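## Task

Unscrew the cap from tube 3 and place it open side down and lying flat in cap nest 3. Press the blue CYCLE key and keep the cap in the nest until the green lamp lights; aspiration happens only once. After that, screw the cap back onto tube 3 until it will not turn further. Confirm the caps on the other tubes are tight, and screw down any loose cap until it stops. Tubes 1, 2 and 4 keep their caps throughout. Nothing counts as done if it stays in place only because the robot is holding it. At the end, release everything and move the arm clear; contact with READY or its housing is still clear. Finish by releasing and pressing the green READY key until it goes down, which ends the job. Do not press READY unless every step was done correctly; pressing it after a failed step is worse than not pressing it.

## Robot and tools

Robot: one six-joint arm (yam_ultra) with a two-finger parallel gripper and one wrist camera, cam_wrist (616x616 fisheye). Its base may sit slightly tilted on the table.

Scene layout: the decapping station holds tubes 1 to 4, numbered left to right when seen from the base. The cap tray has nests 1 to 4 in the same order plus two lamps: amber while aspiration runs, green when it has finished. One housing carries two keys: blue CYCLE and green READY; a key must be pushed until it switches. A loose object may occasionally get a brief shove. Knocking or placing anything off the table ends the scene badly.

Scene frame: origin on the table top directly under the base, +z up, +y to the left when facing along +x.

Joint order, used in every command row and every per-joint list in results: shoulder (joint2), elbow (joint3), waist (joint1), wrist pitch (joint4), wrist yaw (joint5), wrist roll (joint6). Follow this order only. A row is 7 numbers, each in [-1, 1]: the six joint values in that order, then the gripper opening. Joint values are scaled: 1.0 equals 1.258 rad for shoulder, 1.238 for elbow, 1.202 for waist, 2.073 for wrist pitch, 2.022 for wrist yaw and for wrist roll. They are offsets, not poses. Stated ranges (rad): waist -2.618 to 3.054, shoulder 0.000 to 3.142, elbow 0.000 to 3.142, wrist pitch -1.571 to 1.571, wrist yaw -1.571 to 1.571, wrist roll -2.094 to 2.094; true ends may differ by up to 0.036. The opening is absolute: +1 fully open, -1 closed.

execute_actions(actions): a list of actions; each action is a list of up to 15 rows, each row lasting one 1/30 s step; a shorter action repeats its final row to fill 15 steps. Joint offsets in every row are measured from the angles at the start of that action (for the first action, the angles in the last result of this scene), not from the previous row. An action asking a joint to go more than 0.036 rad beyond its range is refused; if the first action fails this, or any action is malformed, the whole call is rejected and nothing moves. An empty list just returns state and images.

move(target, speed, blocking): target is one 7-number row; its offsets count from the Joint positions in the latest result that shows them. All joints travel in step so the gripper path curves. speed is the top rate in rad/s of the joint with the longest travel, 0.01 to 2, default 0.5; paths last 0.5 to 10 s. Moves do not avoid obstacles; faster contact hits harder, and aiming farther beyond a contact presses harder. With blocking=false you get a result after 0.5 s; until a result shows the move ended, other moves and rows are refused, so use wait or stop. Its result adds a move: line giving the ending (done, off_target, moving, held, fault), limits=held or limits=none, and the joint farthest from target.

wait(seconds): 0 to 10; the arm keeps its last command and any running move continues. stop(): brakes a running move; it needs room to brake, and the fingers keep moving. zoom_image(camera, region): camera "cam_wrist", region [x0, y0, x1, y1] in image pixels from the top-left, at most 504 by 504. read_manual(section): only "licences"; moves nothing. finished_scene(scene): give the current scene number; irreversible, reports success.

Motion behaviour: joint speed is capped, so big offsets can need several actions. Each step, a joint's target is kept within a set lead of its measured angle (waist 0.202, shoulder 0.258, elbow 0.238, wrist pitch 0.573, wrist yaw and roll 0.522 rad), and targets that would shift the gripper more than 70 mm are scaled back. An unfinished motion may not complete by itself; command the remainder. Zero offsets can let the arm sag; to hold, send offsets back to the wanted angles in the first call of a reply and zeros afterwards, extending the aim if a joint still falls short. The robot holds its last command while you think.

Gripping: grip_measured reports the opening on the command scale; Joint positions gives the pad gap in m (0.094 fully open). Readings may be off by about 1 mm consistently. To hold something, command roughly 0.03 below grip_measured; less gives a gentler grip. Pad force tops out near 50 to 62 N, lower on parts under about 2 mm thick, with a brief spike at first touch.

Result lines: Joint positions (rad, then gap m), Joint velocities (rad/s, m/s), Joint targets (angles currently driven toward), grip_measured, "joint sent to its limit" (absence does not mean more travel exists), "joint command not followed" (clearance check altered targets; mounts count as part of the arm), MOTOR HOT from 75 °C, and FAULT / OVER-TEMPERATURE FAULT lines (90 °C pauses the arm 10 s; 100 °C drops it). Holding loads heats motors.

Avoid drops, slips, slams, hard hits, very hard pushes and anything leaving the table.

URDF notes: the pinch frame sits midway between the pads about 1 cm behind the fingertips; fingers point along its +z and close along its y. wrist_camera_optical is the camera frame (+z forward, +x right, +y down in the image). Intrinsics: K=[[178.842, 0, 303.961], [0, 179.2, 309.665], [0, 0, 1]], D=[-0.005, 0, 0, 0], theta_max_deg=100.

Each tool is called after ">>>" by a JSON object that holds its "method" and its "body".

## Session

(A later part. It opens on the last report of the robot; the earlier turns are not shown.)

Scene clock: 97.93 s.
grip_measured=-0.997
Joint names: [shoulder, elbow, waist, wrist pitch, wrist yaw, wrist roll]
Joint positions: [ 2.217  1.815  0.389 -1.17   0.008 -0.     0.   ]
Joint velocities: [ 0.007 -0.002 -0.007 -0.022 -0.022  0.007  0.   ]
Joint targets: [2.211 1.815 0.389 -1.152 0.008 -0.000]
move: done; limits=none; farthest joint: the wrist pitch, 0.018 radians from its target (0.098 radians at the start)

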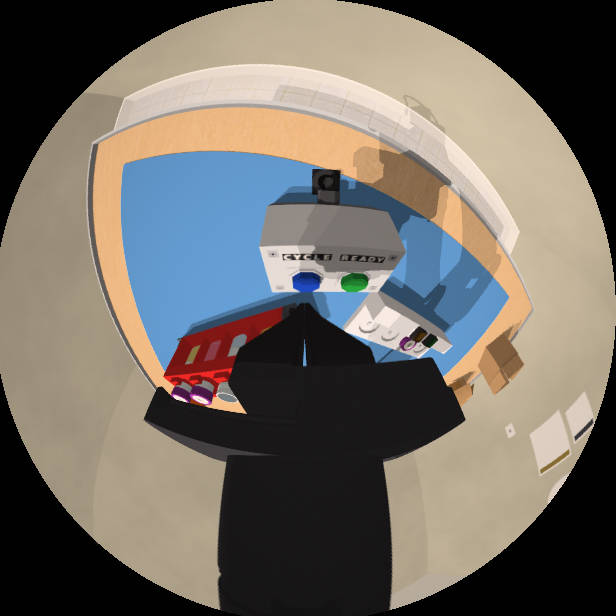

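>>> {"method": "move", "body": {"target": [0.045,-0.045,0,0.055,0,0,-1], "speed": 0.1}}

>>> {"method": "move", "body": {"target": [0.03,0,0,0.035,0,0,-1], "speed": 0.08}}

Scene clock: 102.43 s.
grip_measured=-0.997
Joint names: [shoulder, elbow, waist, wrist pitch, wrist yaw, wrist roll]
Joint positions: [ 2.271  1.778  0.389 -1.084  0.008 -0.     0.   ]
Joint velocities: [-0.007 -0.012 -0.007 -0.022  0.022  0.007 -0.001]
Joint targets: [2.274 1.759 0.389 -1.055 0.008 -0.000]
move: off_target; limits=none; farthest joint: the wrist pitch, 0.028 radians from its target (0.113 radians at the start)

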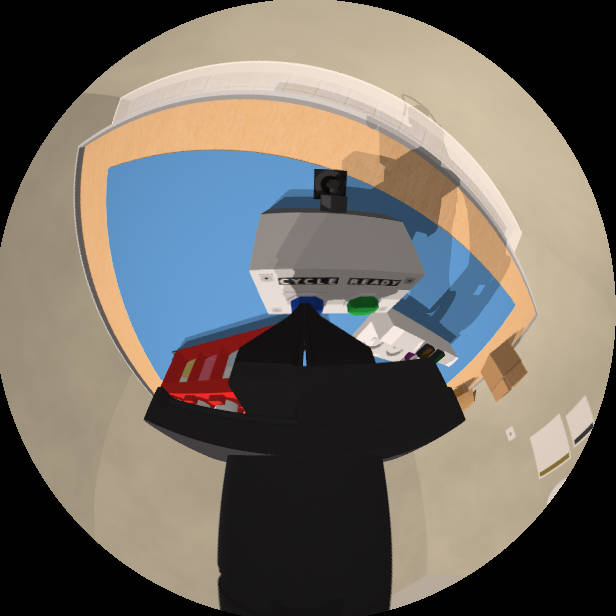

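Scene clock: 103.57 s.
grip_measured=-0.997
Joint names: [shoulder, elbow, waist, wrist pitch, wrist yaw, wrist roll]
Joint positions: [ 2.278  1.778  0.389 -1.075  0.008 -0.     0.   ]
Joint velocities: [ 0.007 -0.017 -0.012 -0.007  0.066 -0.051 -0.   ]
Joint targets: [2.309 1.778 0.389 -1.011 0.008 -0.000]
move: off_target; limits=none; farthest joint: the wrist pitch, 0.064 radians from its target (0.072 radians at the start)

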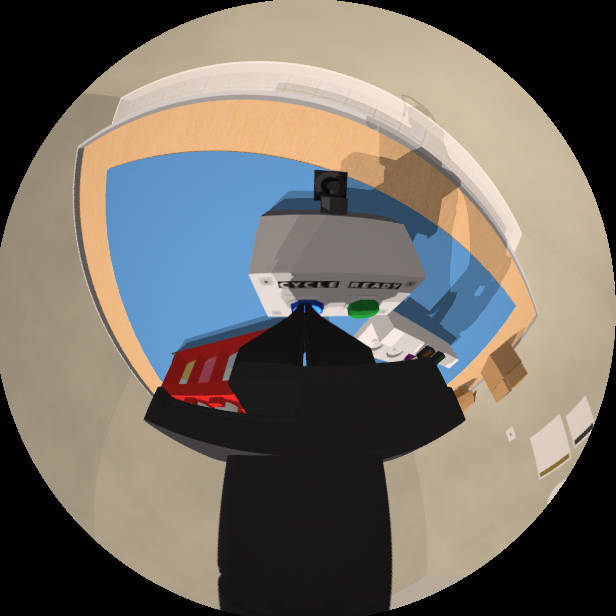

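>>> {"method": "move", "body": {"target": [-0.2,0,0,-0.06,0,0,-1], "speed": 0.3}}

>>> {"method": "move", "body": {"target": [-0.2,-0.38,-0.515,0.06,-0.008,-0.08,0], "speed": 0.5}}

Scene clock: 107.13 s.
grip_measured=-0.997
Joint names: [shoulder, elbow, waist, wrist pitch, wrist yaw, wrist roll]
Joint positions: [ 2.046  1.778  0.389 -1.187  0.008 -0.     0.   ]
Joint velocities: [-0.007 -0.022 -0.002 -0.007  0.066  0.007  0.002]
Joint targets: [2.026 1.778 0.389 -1.199 0.008 -0.000]
move: done; limits=none; farthest joint: the shoulder, 0.020 radians from its target (0.252 radians at the start)

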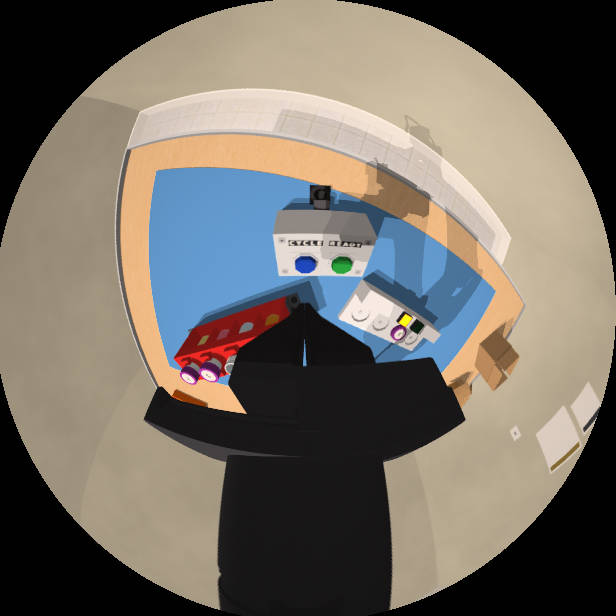

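Scene clock: 109.03 s.
grip_measured=-0.002
Joint names: [shoulder, elbow, waist, wrist pitch, wrist yaw, wrist roll]
Joint positions: [ 1.824  1.322 -0.227 -1.08   0.001 -0.157  0.047]
Joint velocities: [ 0.017  0.007 -0.012  0.051 -0.037  0.037  0.   ]
Joint targets: [1.795 1.307 -0.230 -1.063 -0.008 -0.162]
move: off_target; limits=none; farthest joint: the shoulder, 0.029 radians from its target (0.252 radians at the start)

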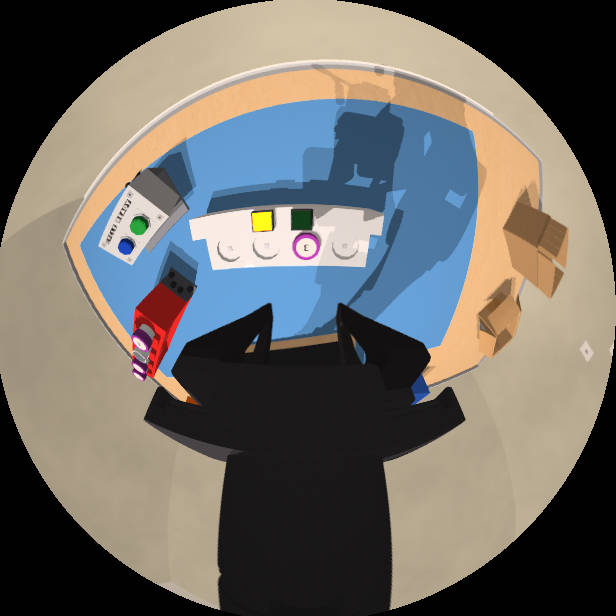

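>>> {"method": "wait", "body": {"seconds": 8}}

>>> {"method": "move", "body": {"target": [0.155,-0.167,0,0.206,0,0,0], "speed": 0.3}}

Scene clock: 119.30 s.
grip_measured=-0.002
Joint names: [shoulder, elbow, waist, wrist pitch, wrist yaw, wrist roll]
Joint positions: [ 1.824  1.322 -0.227 -1.08   0.001 -0.157  0.047]
Joint velocities: [-0.007 -0.012 -0.007 -0.051  0.022  0.007 -0.   ]
Joint targets: [1.795 1.307 -0.230 -1.063 -0.008 -0.162]
wait: 8.00 s; at rest from the start

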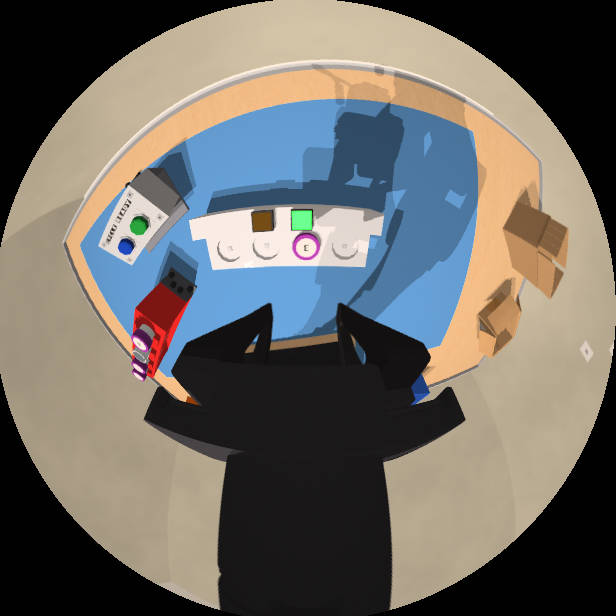

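Scene clock: 121.43 s.
grip_measured=-0.002
Joint names: [shoulder, elbow, waist, wrist pitch, wrist yaw, wrist roll]
Joint positions: [ 2.019  1.129 -0.227 -0.671  0.001 -0.157  0.047]
Joint velocities: [-0.002 -0.002 -0.002  0.022  0.066  0.037  0.   ]
Joint targets: [2.019 1.115 -0.227 -0.653 0.001 -0.157]
move: done; limits=none; farthest joint: the wrist pitch, 0.018 radians from its target (0.427 radians at the start)

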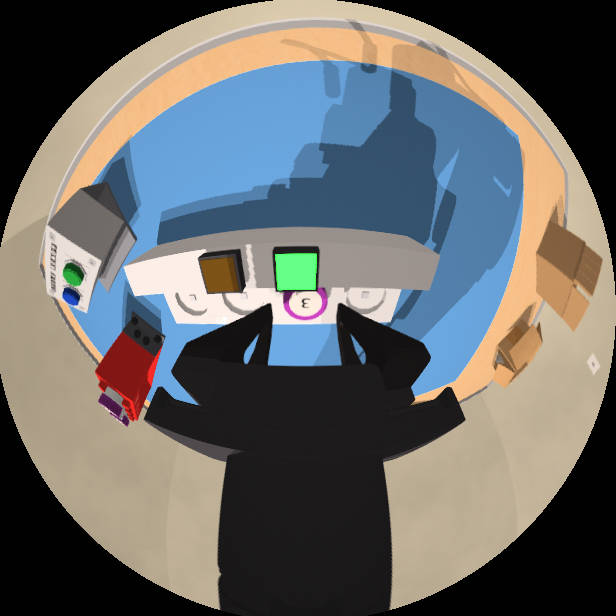

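>>> {"method": "move", "body": {"target": [0.035,-0.029,0,0.04,0,0,0], "speed": 0.06}}

>>> {"method": "move", "body": {"target": [0,0,0,0,0,0,-0.35]}}

>>> {"method": "move", "body": {"target": [-0.12,0.115,0,-0.12,0,0,-0.35], "speed": 0.2}}

>>> {"method": "move", "body": {"target": [-0.28,0,0,-0.09,0,0,-0.35], "speed": 0.4}}

Scene clock: 125.53 s.
grip_measured=-0.002
Joint names: [shoulder, elbow, waist, wrist pitch, wrist yaw, wrist roll]
Joint positions: [ 2.061  1.111 -0.227 -0.606  0.001 -0.157  0.047]
Joint velocities: [ 0.007  0.017 -0.012 -0.022 -0.051 -0.051 -0.   ]
Joint targets: [2.064 1.094 -0.227 -0.588 0.001 -0.157]
move: done; limits=none; farthest joint: the elbow, 0.018 radians from its target (0.036 radians at the start)

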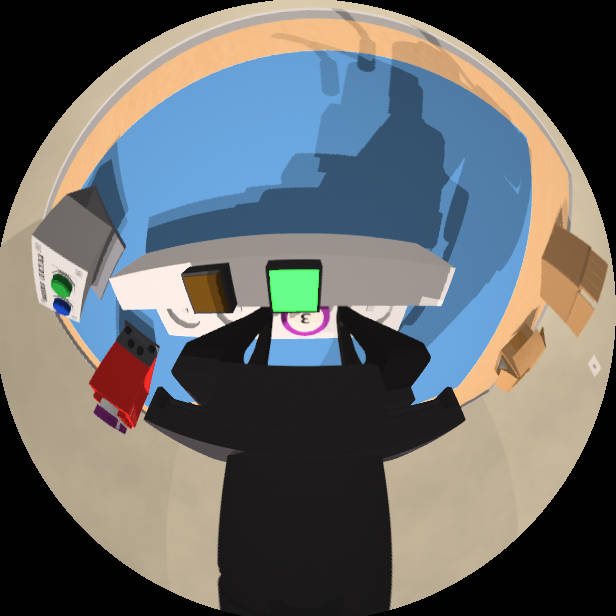

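Scene clock: 126.03 s.
grip_measured=-0.325
Joint names: [shoulder, elbow, waist, wrist pitch, wrist yaw, wrist roll]
Joint positions: [ 2.061  1.111 -0.227 -0.606  0.001 -0.157  0.032]
Joint velocities: [ 0.007  0.007  0.012 -0.007 -0.007  0.037 -0.   ]
Joint targets: [2.061 1.111 -0.227 -0.606 0.001 -0.157]
move: done; limits=none; farthest joint: the waist, 0.000 radians from its target (0.000 radians at the start)

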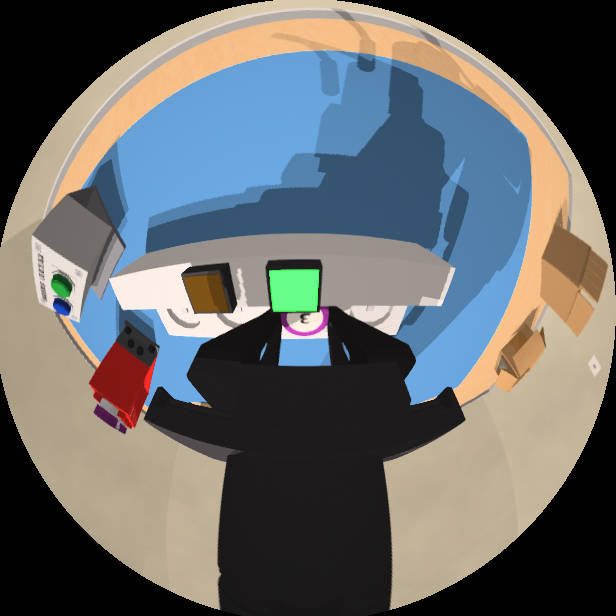

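Scene clock: 127.90 s.
grip_measured=-0.325
Joint names: [shoulder, elbow, waist, wrist pitch, wrist yaw, wrist roll]
Joint positions: [ 1.935  1.219 -0.227 -0.842  0.002 -0.157  0.032]
Joint velocities: [-0.007  0.027  0.002 -0.007 -0.022  0.022 -0.   ]
Joint targets: [1.910 1.253 -0.227 -0.855 0.001 -0.157]
move: off_target; limits=none; farthest joint: the elbow, 0.035 radians from its target (0.142 radians at the start)

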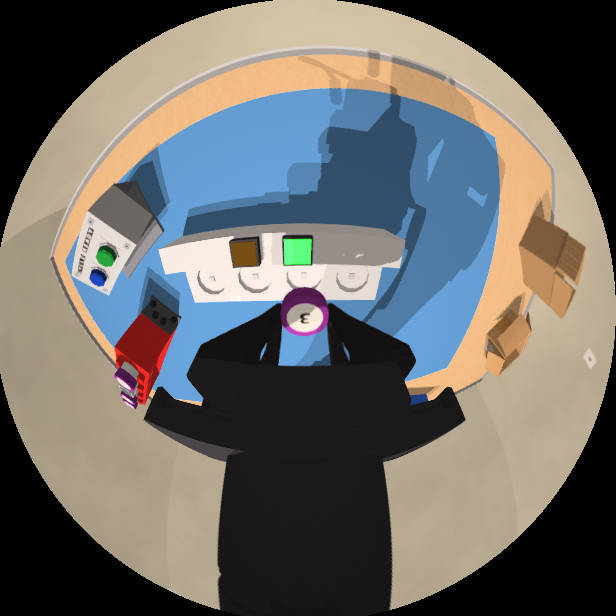

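Scene clock: 129.40 s.
grip_measured=-0.325
Joint names: [shoulder, elbow, waist, wrist pitch, wrist yaw, wrist roll]
Joint positions: [ 1.6    1.219 -0.227 -1.017  0.002 -0.157  0.032]
Joint velocities: [-0.002 -0.017 -0.002  0.007 -0.051 -0.022 -0.001]
Joint targets: [1.582 1.219 -0.227 -1.029 0.002 -0.157]
move: done; limits=none; farthest joint: the shoulder, 0.017 radians from its target (0.352 radians at the start)

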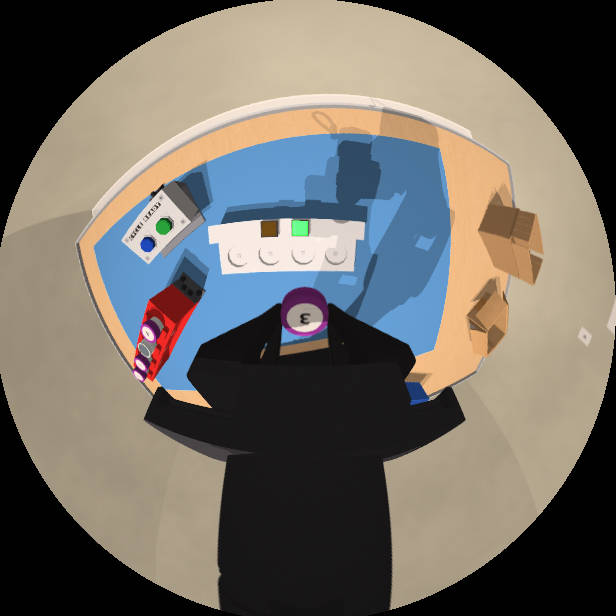

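>>> {"method": "move", "body": {"target": [0,-0.034,0.783,0,0,-0.42,-0.355], "speed": 0.6}}

>>> {"method": "move", "body": {"target": [0.08,0,0,0.016,0,0,-0.355], "speed": 0.15}}

Scene clock: 134.77 s.
grip_measured=-0.325
Joint names: [shoulder, elbow, waist, wrist pitch, wrist yaw, wrist roll]
Joint positions: [ 1.6    1.192  0.709 -1.017  0.005 -1.002  0.032]
Joint velocities: [-0.002 -0.002 -0.017  0.066 -0.066 -0.037 -0.001]
Joint targets: [1.600 1.177 0.714 -1.017 0.002 -1.006]
move: done; limits=none; farthest joint: the elbow, 0.015 radians from its target (0.042 radians at the start)

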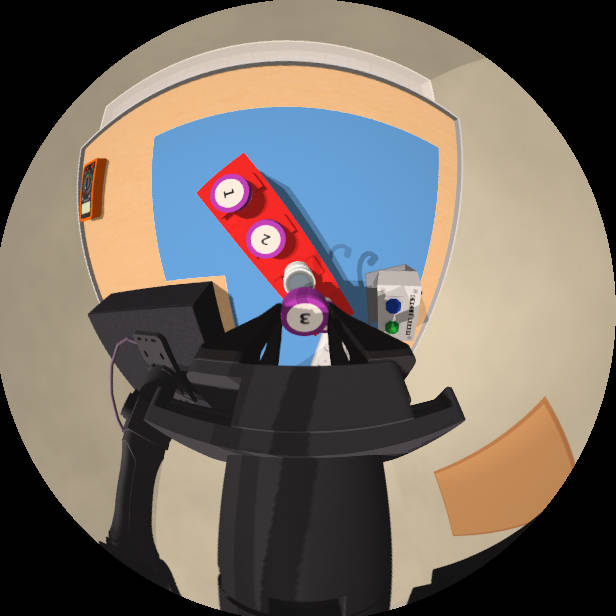

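Scene clock: 135.83 s.
grip_measured=-0.325
Joint names: [shoulder, elbow, waist, wrist pitch, wrist yaw, wrist roll]
Joint positions: [ 1.699  1.192  0.709 -0.999  0.005 -1.002  0.032]
Joint velocities: [ 0.002 -0.012  0.007  0.037 -0.037  0.007  0.001]
Joint targets: [1.701 1.192 0.709 -0.984 0.005 -1.002]
move: done; limits=none; farthest joint: the wrist pitch, 0.015 radians from its target (0.033 radians at the start)

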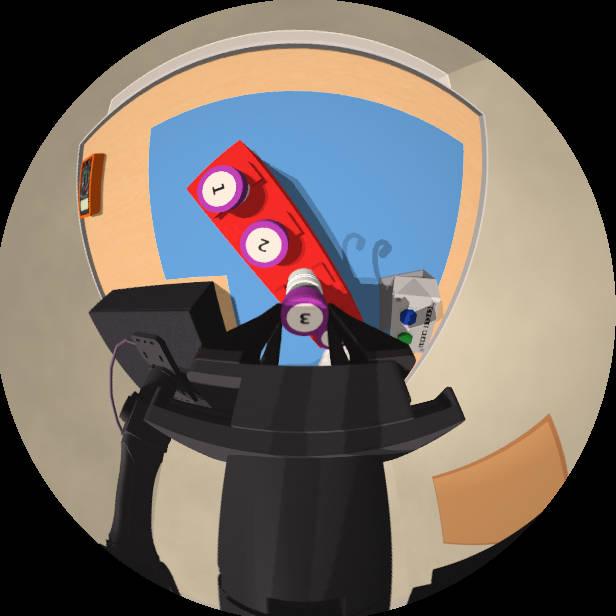

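>>> {"method": "move", "body": {"target": [0.066,0,0,0.02,-0.006,0,-0.355], "speed": 0.05}}

Scene clock: 139.37 s.
grip_measured=-0.325
Joint names: [shoulder, elbow, waist, wrist pitch, wrist yaw, wrist roll]
Joint positions: [ 1.744  1.192  0.709 -0.991  0.005 -1.002  0.032]
Joint velocities: [-0.007 -0.007 -0.017  0.007 -0.037  0.007 -0.001]
Joint targets: [1.783 1.192 0.709 -0.957 -0.007 -1.002]
move: off_target; limits=none; farthest joint: the shoulder, 0.038 radians from its target (0.083 radians at the start)

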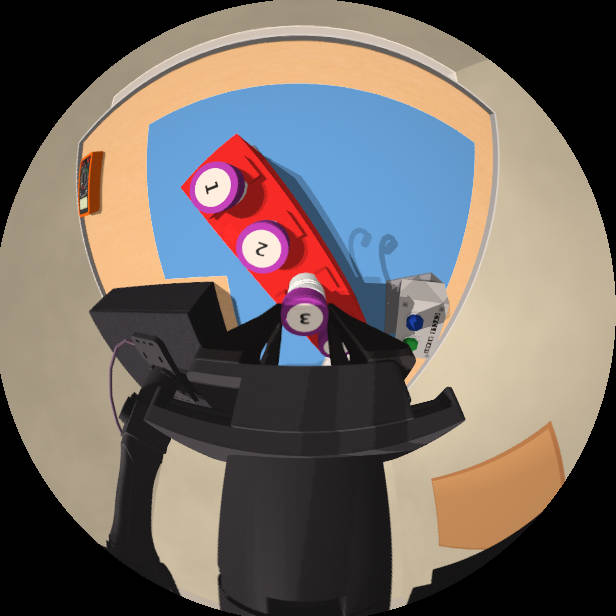

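On the rim, 2 mm inward. Lift, shift, retry.

>>> {"method": "move", "body": {"target": [-0.03,0,0,0,0,0,-0.355], "speed": 0.08}}

>>> {"method": "move", "body": {"target": [0,0,0,0.0125,-0.007,0,-0.355], "speed": 0.08}}

>>> {"method": "move", "body": {"target": [0.025,0,0,0.007,0,0,-0.355], "speed": 0.05}}

Scene clock: 142.70 s.
grip_measured=-0.325
Joint names: [shoulder, elbow, waist, wrist pitch, wrist yaw, wrist roll]
Joint positions: [ 1.74   1.192  0.709 -0.991  0.005 -1.002  0.032]
Joint velocities: [-0.012  0.022  0.002  0.066 -0.081 -0.037  0.001]
Joint targets: [1.706 1.192 0.709 -0.991 0.005 -1.002]
move: off_target; limits=none; farthest joint: the shoulder, 0.034 radians from its target (0.037 radians at the start)

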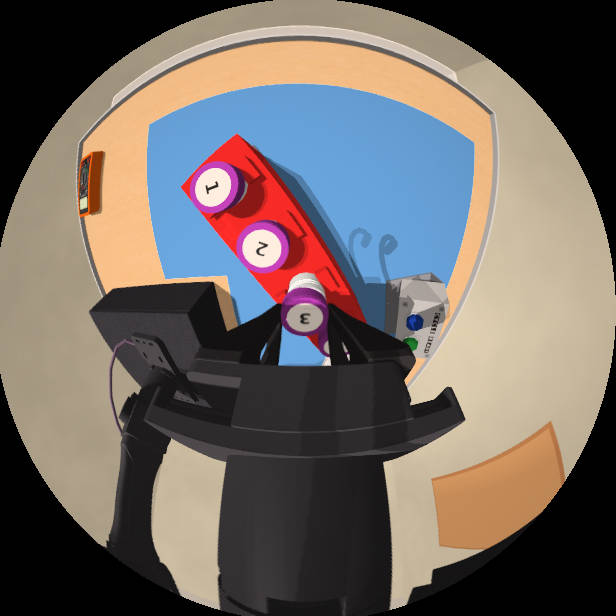

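Scene clock: 143.53 s.
grip_measured=-0.325
Joint names: [shoulder, elbow, waist, wrist pitch, wrist yaw, wrist roll]
Joint positions: [ 1.74   1.192  0.709 -0.98   0.005 -1.002  0.032]
Joint velocities: [-0.012 -0.012  0.017 -0.022  0.066 -0.022  0.001]
Joint targets: [1.740 1.192 0.709 -0.965 -0.009 -1.002]
move: done; limits=none; farthest joint: the wrist pitch, 0.015 radians from its target (0.026 radians at the start)

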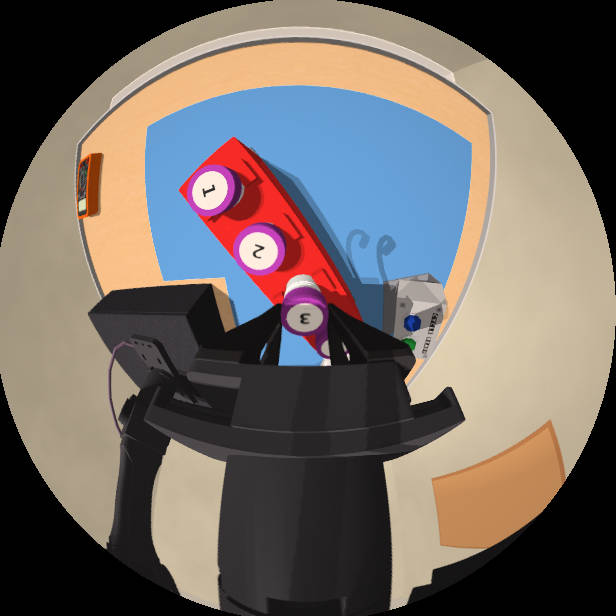

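Scene clock: 144.40 s.
grip_measured=-0.325
Joint names: [shoulder, elbow, waist, wrist pitch, wrist yaw, wrist roll]
Joint positions: [ 1.744  1.192  0.709 -0.98   0.005 -1.002  0.032]
Joint velocities: [ 0.012 -0.002  0.002 -0.022 -0.037 -0.066 -0.   ]
Joint targets: [1.771 1.192 0.709 -0.966 0.005 -1.002]
move: off_target; limits=none; farthest joint: the shoulder, 0.027 radians from its target (0.031 radians at the start)

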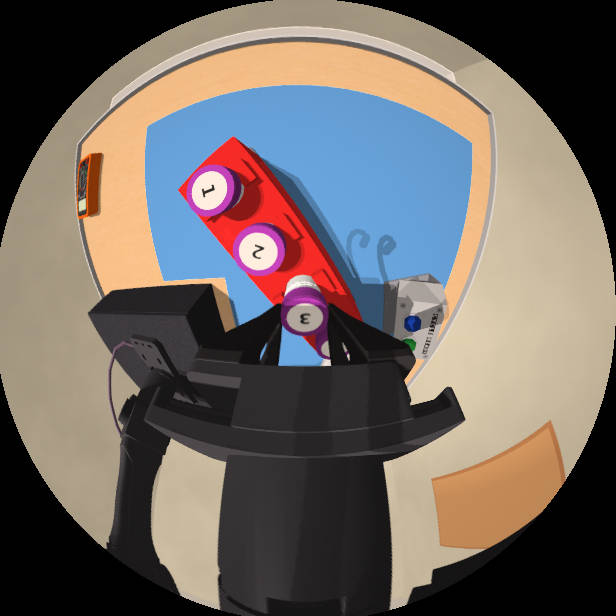

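Need to move left.

>>> {"method": "move", "body": {"target": [-0.032,0,0,0,0,0,-0.355], "speed": 0.08}}

>>> {"method": "move", "body": {"target": [0,0,0,0,-0.011,0,-0.355], "speed": 0.08}}

>>> {"method": "move", "body": {"target": [0.022,0,0,0.004,0,0,-0.355], "speed": 0.05}}

>>> {"method": "zoom_image", "body": {"camera": "cam_wrist", "region": [255,250,355,350]}}

Scene clock: 150.40 s.
grip_measured=-0.325
Joint names: [shoulder, elbow, waist, wrist pitch, wrist yaw, wrist roll]
Joint positions: [ 1.73   1.192  0.709 -0.98   0.005 -1.002  0.032]
Joint velocities: [ 0.012 -0.002  0.002 -0.022  0.007  0.051 -0.001]
Joint targets: [1.704 1.192 0.709 -0.980 0.005 -1.002]
move: off_target; limits=none; farthest joint: the shoulder, 0.027 radians from its target (0.041 radians at the start)

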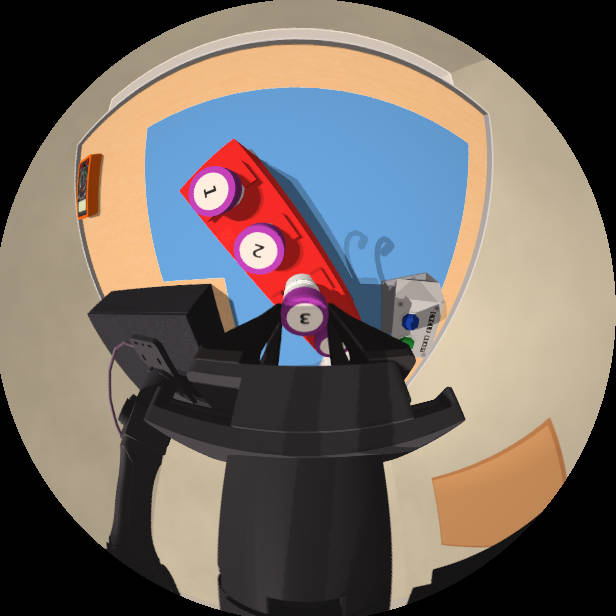

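Scene clock: 151.20 s.
grip_measured=-0.325
Joint names: [shoulder, elbow, waist, wrist pitch, wrist yaw, wrist roll]
Joint positions: [ 1.73   1.192  0.709 -0.98  -0.002 -1.002  0.032]
Joint velocities: [-0.017 -0.002 -0.002  0.007 -0.066  0.007 -0.   ]
Joint targets: [1.730 1.192 0.709 -0.980 -0.017 -1.002]
move: done; limits=none; farthest joint: the wrist yaw, 0.015 radians from its target (0.022 radians at the start)

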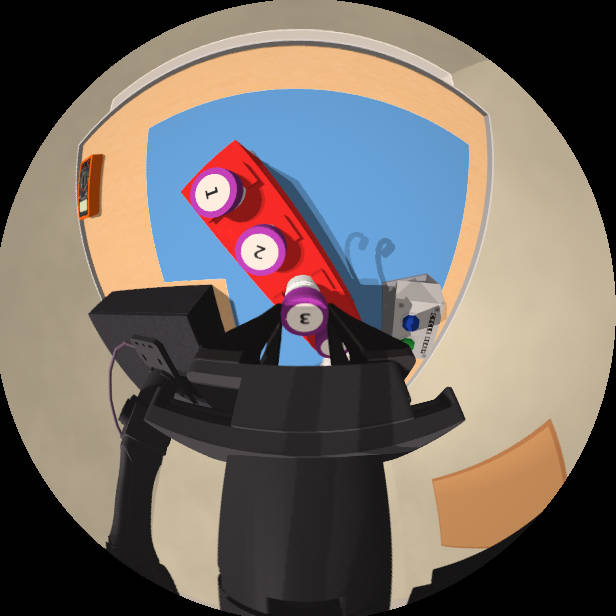

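Scene clock: 152.00 s.
grip_measured=-0.325
Joint names: [shoulder, elbow, waist, wrist pitch, wrist yaw, wrist roll]
Joint positions: [ 1.754  1.192  0.709 -0.979 -0.002 -1.002  0.032]
Joint velocities: [ 0.007 -0.002  0.002 -0.081 -0.081 -0.007 -0.   ]
Joint targets: [1.758 1.192 0.709 -0.972 -0.002 -1.002]
move: done; limits=none; farthest joint: the wrist pitch, 0.008 radians from its target (0.008 radians at the start)

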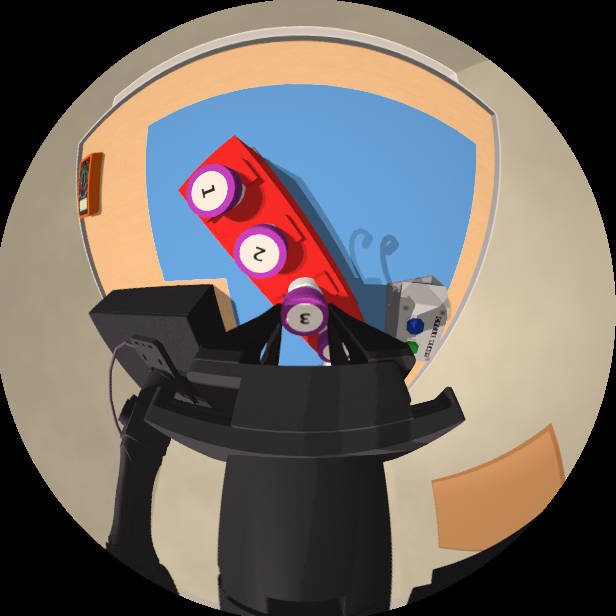

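Region (255, 250, 355, 350) of cam_wrist's 616x616 image, scaled by 5.040, with more detail than that image has.

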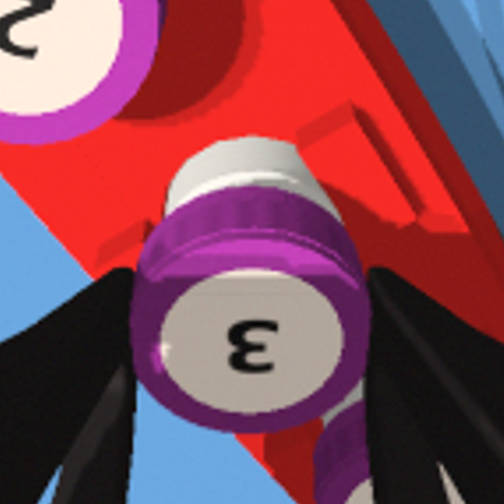

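>>> {"method": "move", "body": {"target": [0.022,0,0,0.01,0,0,-0.355], "speed": 0.04}}

>>> {"method": "move", "body": {"target": [0,0,0,0,0,0,-0.13]}}

>>> {"method": "move", "body": {"target": [0,0,0,0,0,-0.5,-0.13], "speed": 1.5}}

Scene clock: 156.63 s.
grip_measured=-0.325
Joint names: [shoulder, elbow, waist, wrist pitch, wrist yaw, wrist roll]
Joint positions: [ 1.769  1.192  0.709 -0.973  0.001 -1.002  0.032]
Joint velocities: [-0.002 -0.002  0.002 -0.022 -0.037  0.007  0.   ]
Joint targets: [1.782 1.192 0.709 -0.959 -0.002 -1.002]
move: done; limits=none; farthest joint: the wrist pitch, 0.014 radians from its target (0.021 radians at the start)

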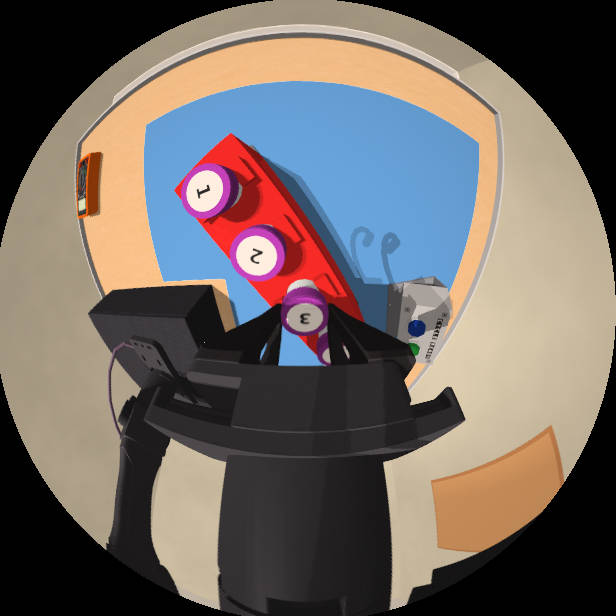

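Scene clock: 157.13 s.
grip_measured=-0.132
Joint names: [shoulder, elbow, waist, wrist pitch, wrist yaw, wrist roll]
Joint positions: [ 1.769  1.192  0.709 -0.973  0.001 -1.002  0.041]
Joint velocities: [ 0.017 -0.007  0.007 -0.037  0.037  0.051 -0.001]
Joint targets: [1.769 1.192 0.709 -0.973 0.001 -1.002]
move: done; limits=none; farthest joint: the waist, 0.000 radians from its target (0.000 radians at the start)

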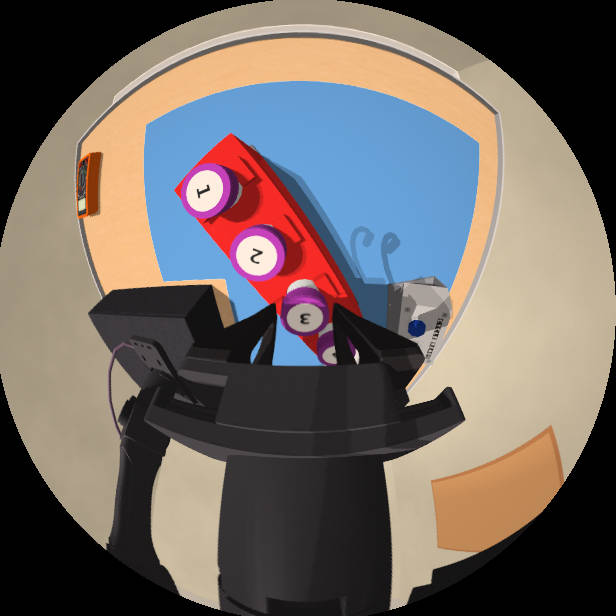

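Scene clock: 158.90 s.
grip_measured=-0.132
Joint names: [shoulder, elbow, waist, wrist pitch, wrist yaw, wrist roll]
Joint positions: [ 1.769  1.192  0.709 -0.973  0.001 -2.007  0.041]
Joint velocities: [ 0.012  0.007 -0.007 -0.022  0.007  0.007 -0.001]
Joint targets: [1.769 1.192 0.709 -0.973 0.001 -2.013]
move: done; limits=none; farthest joint: the wrist roll, 0.006 radians from its target (1.011 radians at the start)

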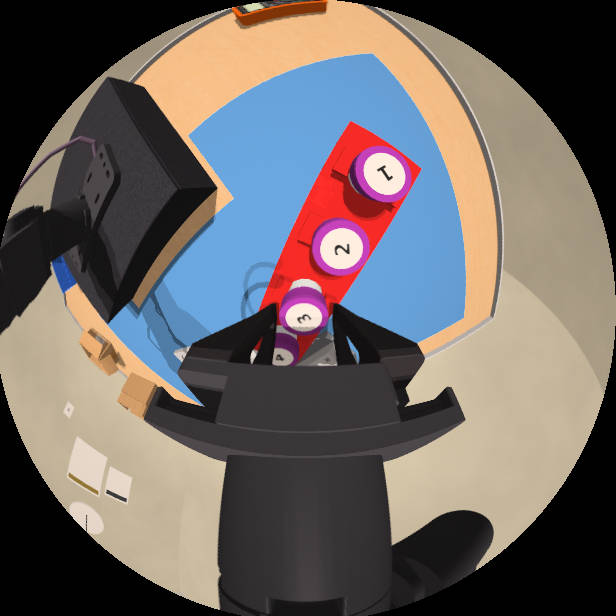

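Cap at −7 rad. Lower a bit, grip, turn.

>>> {"method": "move", "body": {"target": [0.013,0,0,0.006,0,0,-0.13], "speed": 0.05}}

>>> {"method": "move", "body": {"target": [0,0,0,0,0,0,-0.35]}}

>>> {"method": "move", "body": {"target": [0.014,0,0,0,0,0.2,-0.35], "speed": 0.6}}

>>> {"method": "execute_actions", "body": {"actions": [[[0.013,0,0,0,0,0.05,-0.35],[0.013,0,0,0,0,0.1,-0.35],[0.013,0,0,0,0,0.15,-0.35]],[[0.013,0,0,0,0,0.15,-0.35]],[[0.013,0,0,0,0,0.15,-0.35]],[[0.013,0,0,0,0,0.15,-0.35]],[[0.013,0,0,0,0,0.15,-0.35]],[[0.013,0,0,0,0,0.15,-0.35]],[[0.013,0,0,0,0,0.15,-0.35]],[[0.013,0,0,0,0,0.15,-0.35]],[[0.013,0,0,0,0,0.15,-0.35]],[[0.013,0,0,0,0,0.15,-0.35]],[[0.013,0,0,0,0,0.15,-0.35]],[[0.013,0,0,0,0,0.15,-0.35]]]}}

Scene clock: 165.27 s.
grip_measured=-0.132
Joint names: [shoulder, elbow, waist, wrist pitch, wrist yaw, wrist roll]
Joint positions: [ 1.782  1.192  0.709 -0.968  0.001 -2.007  0.041]
Joint velocities: [-0.012  0.002  0.002  0.022  0.022 -0.022 -0.   ]
Joint targets: [1.786 1.192 0.709 -0.960 0.001 -2.007]
move: done; limits=none; farthest joint: the wrist pitch, 0.007 radians from its target (0.012 radians at the start)

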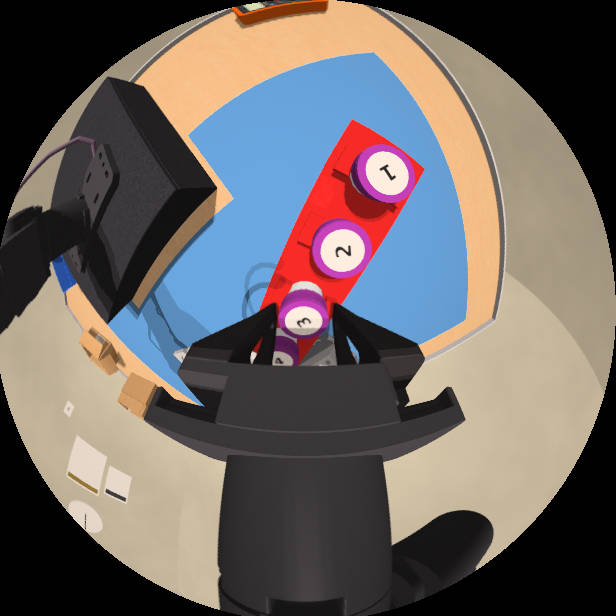

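Scene clock: 165.77 s.
grip_measured=-0.320
Joint names: [shoulder, elbow, waist, wrist pitch, wrist yaw, wrist roll]
Joint positions: [ 1.782  1.192  0.709 -0.969  0.002 -2.007  0.032]
Joint velocities: [ 0.002 -0.007  0.002  0.022 -0.007  0.007 -0.001]
Joint targets: [1.782 1.192 0.709 -0.968 0.001 -2.007]
move: done; limits=none; farthest joint: the wrist pitch, 0.001 radians from its target (0.000 radians at the start)

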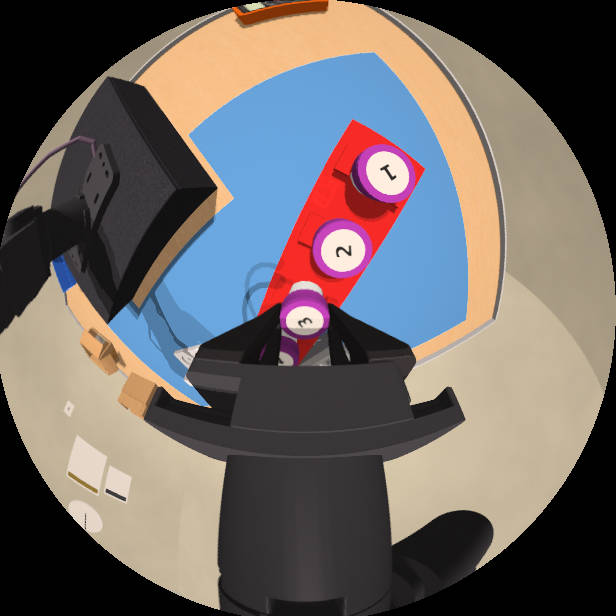

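Scene clock: 167.27 s.
grip_measured=-0.320
Joint names: [shoulder, elbow, waist, wrist pitch, wrist yaw, wrist roll]
Joint positions: [ 1.784  1.192  0.709 -0.97   0.003 -1.609  0.032]
Joint velocities: [-0.007 -0.022  0.017  0.081  0.051 -0.051  0.001]
Joint targets: [1.800 1.192 0.709 -0.969 0.002 -1.603]
move: done; limits=none; farthest joint: the shoulder, 0.016 radians from its target (0.017 radians at the start)

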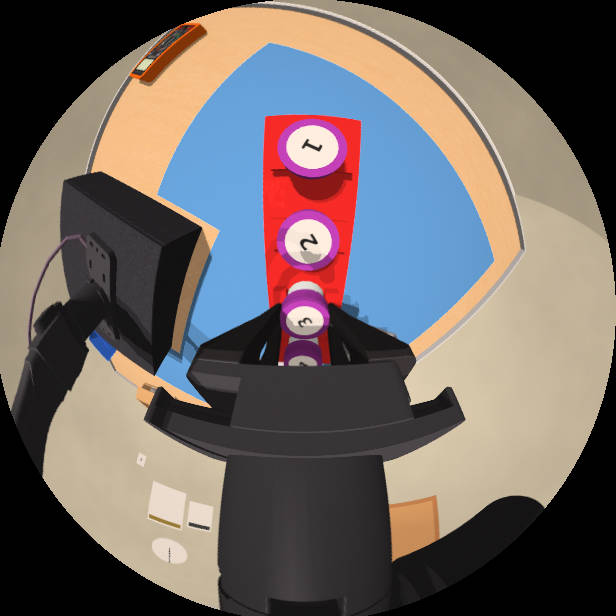

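Scene clock: 173.27 s.
grip_measured=-0.320
Joint names: [shoulder, elbow, waist, wrist pitch, wrist yaw, wrist roll]
Joint positions: [ 1.788  1.192  0.709 -0.968  0.002  1.751  0.032]
Joint velocities: [ 0.017 -0.002  0.002  0.037 -0.037  0.139 -0.   ]
Joint targets: [1.804 1.192 0.709 -0.968 0.002 1.779]

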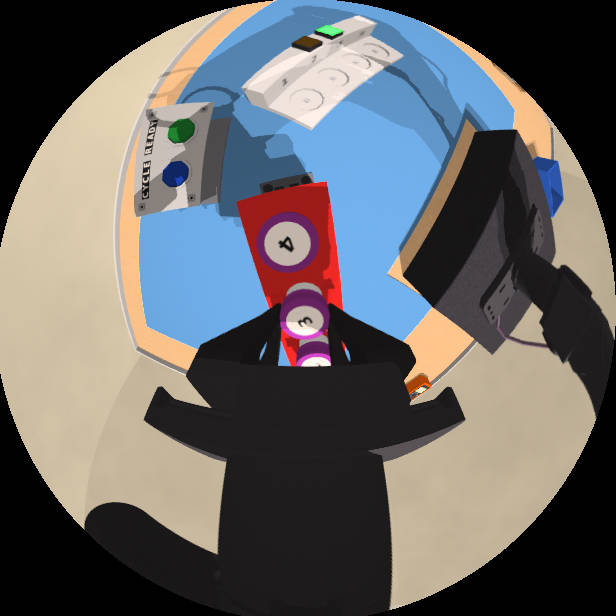

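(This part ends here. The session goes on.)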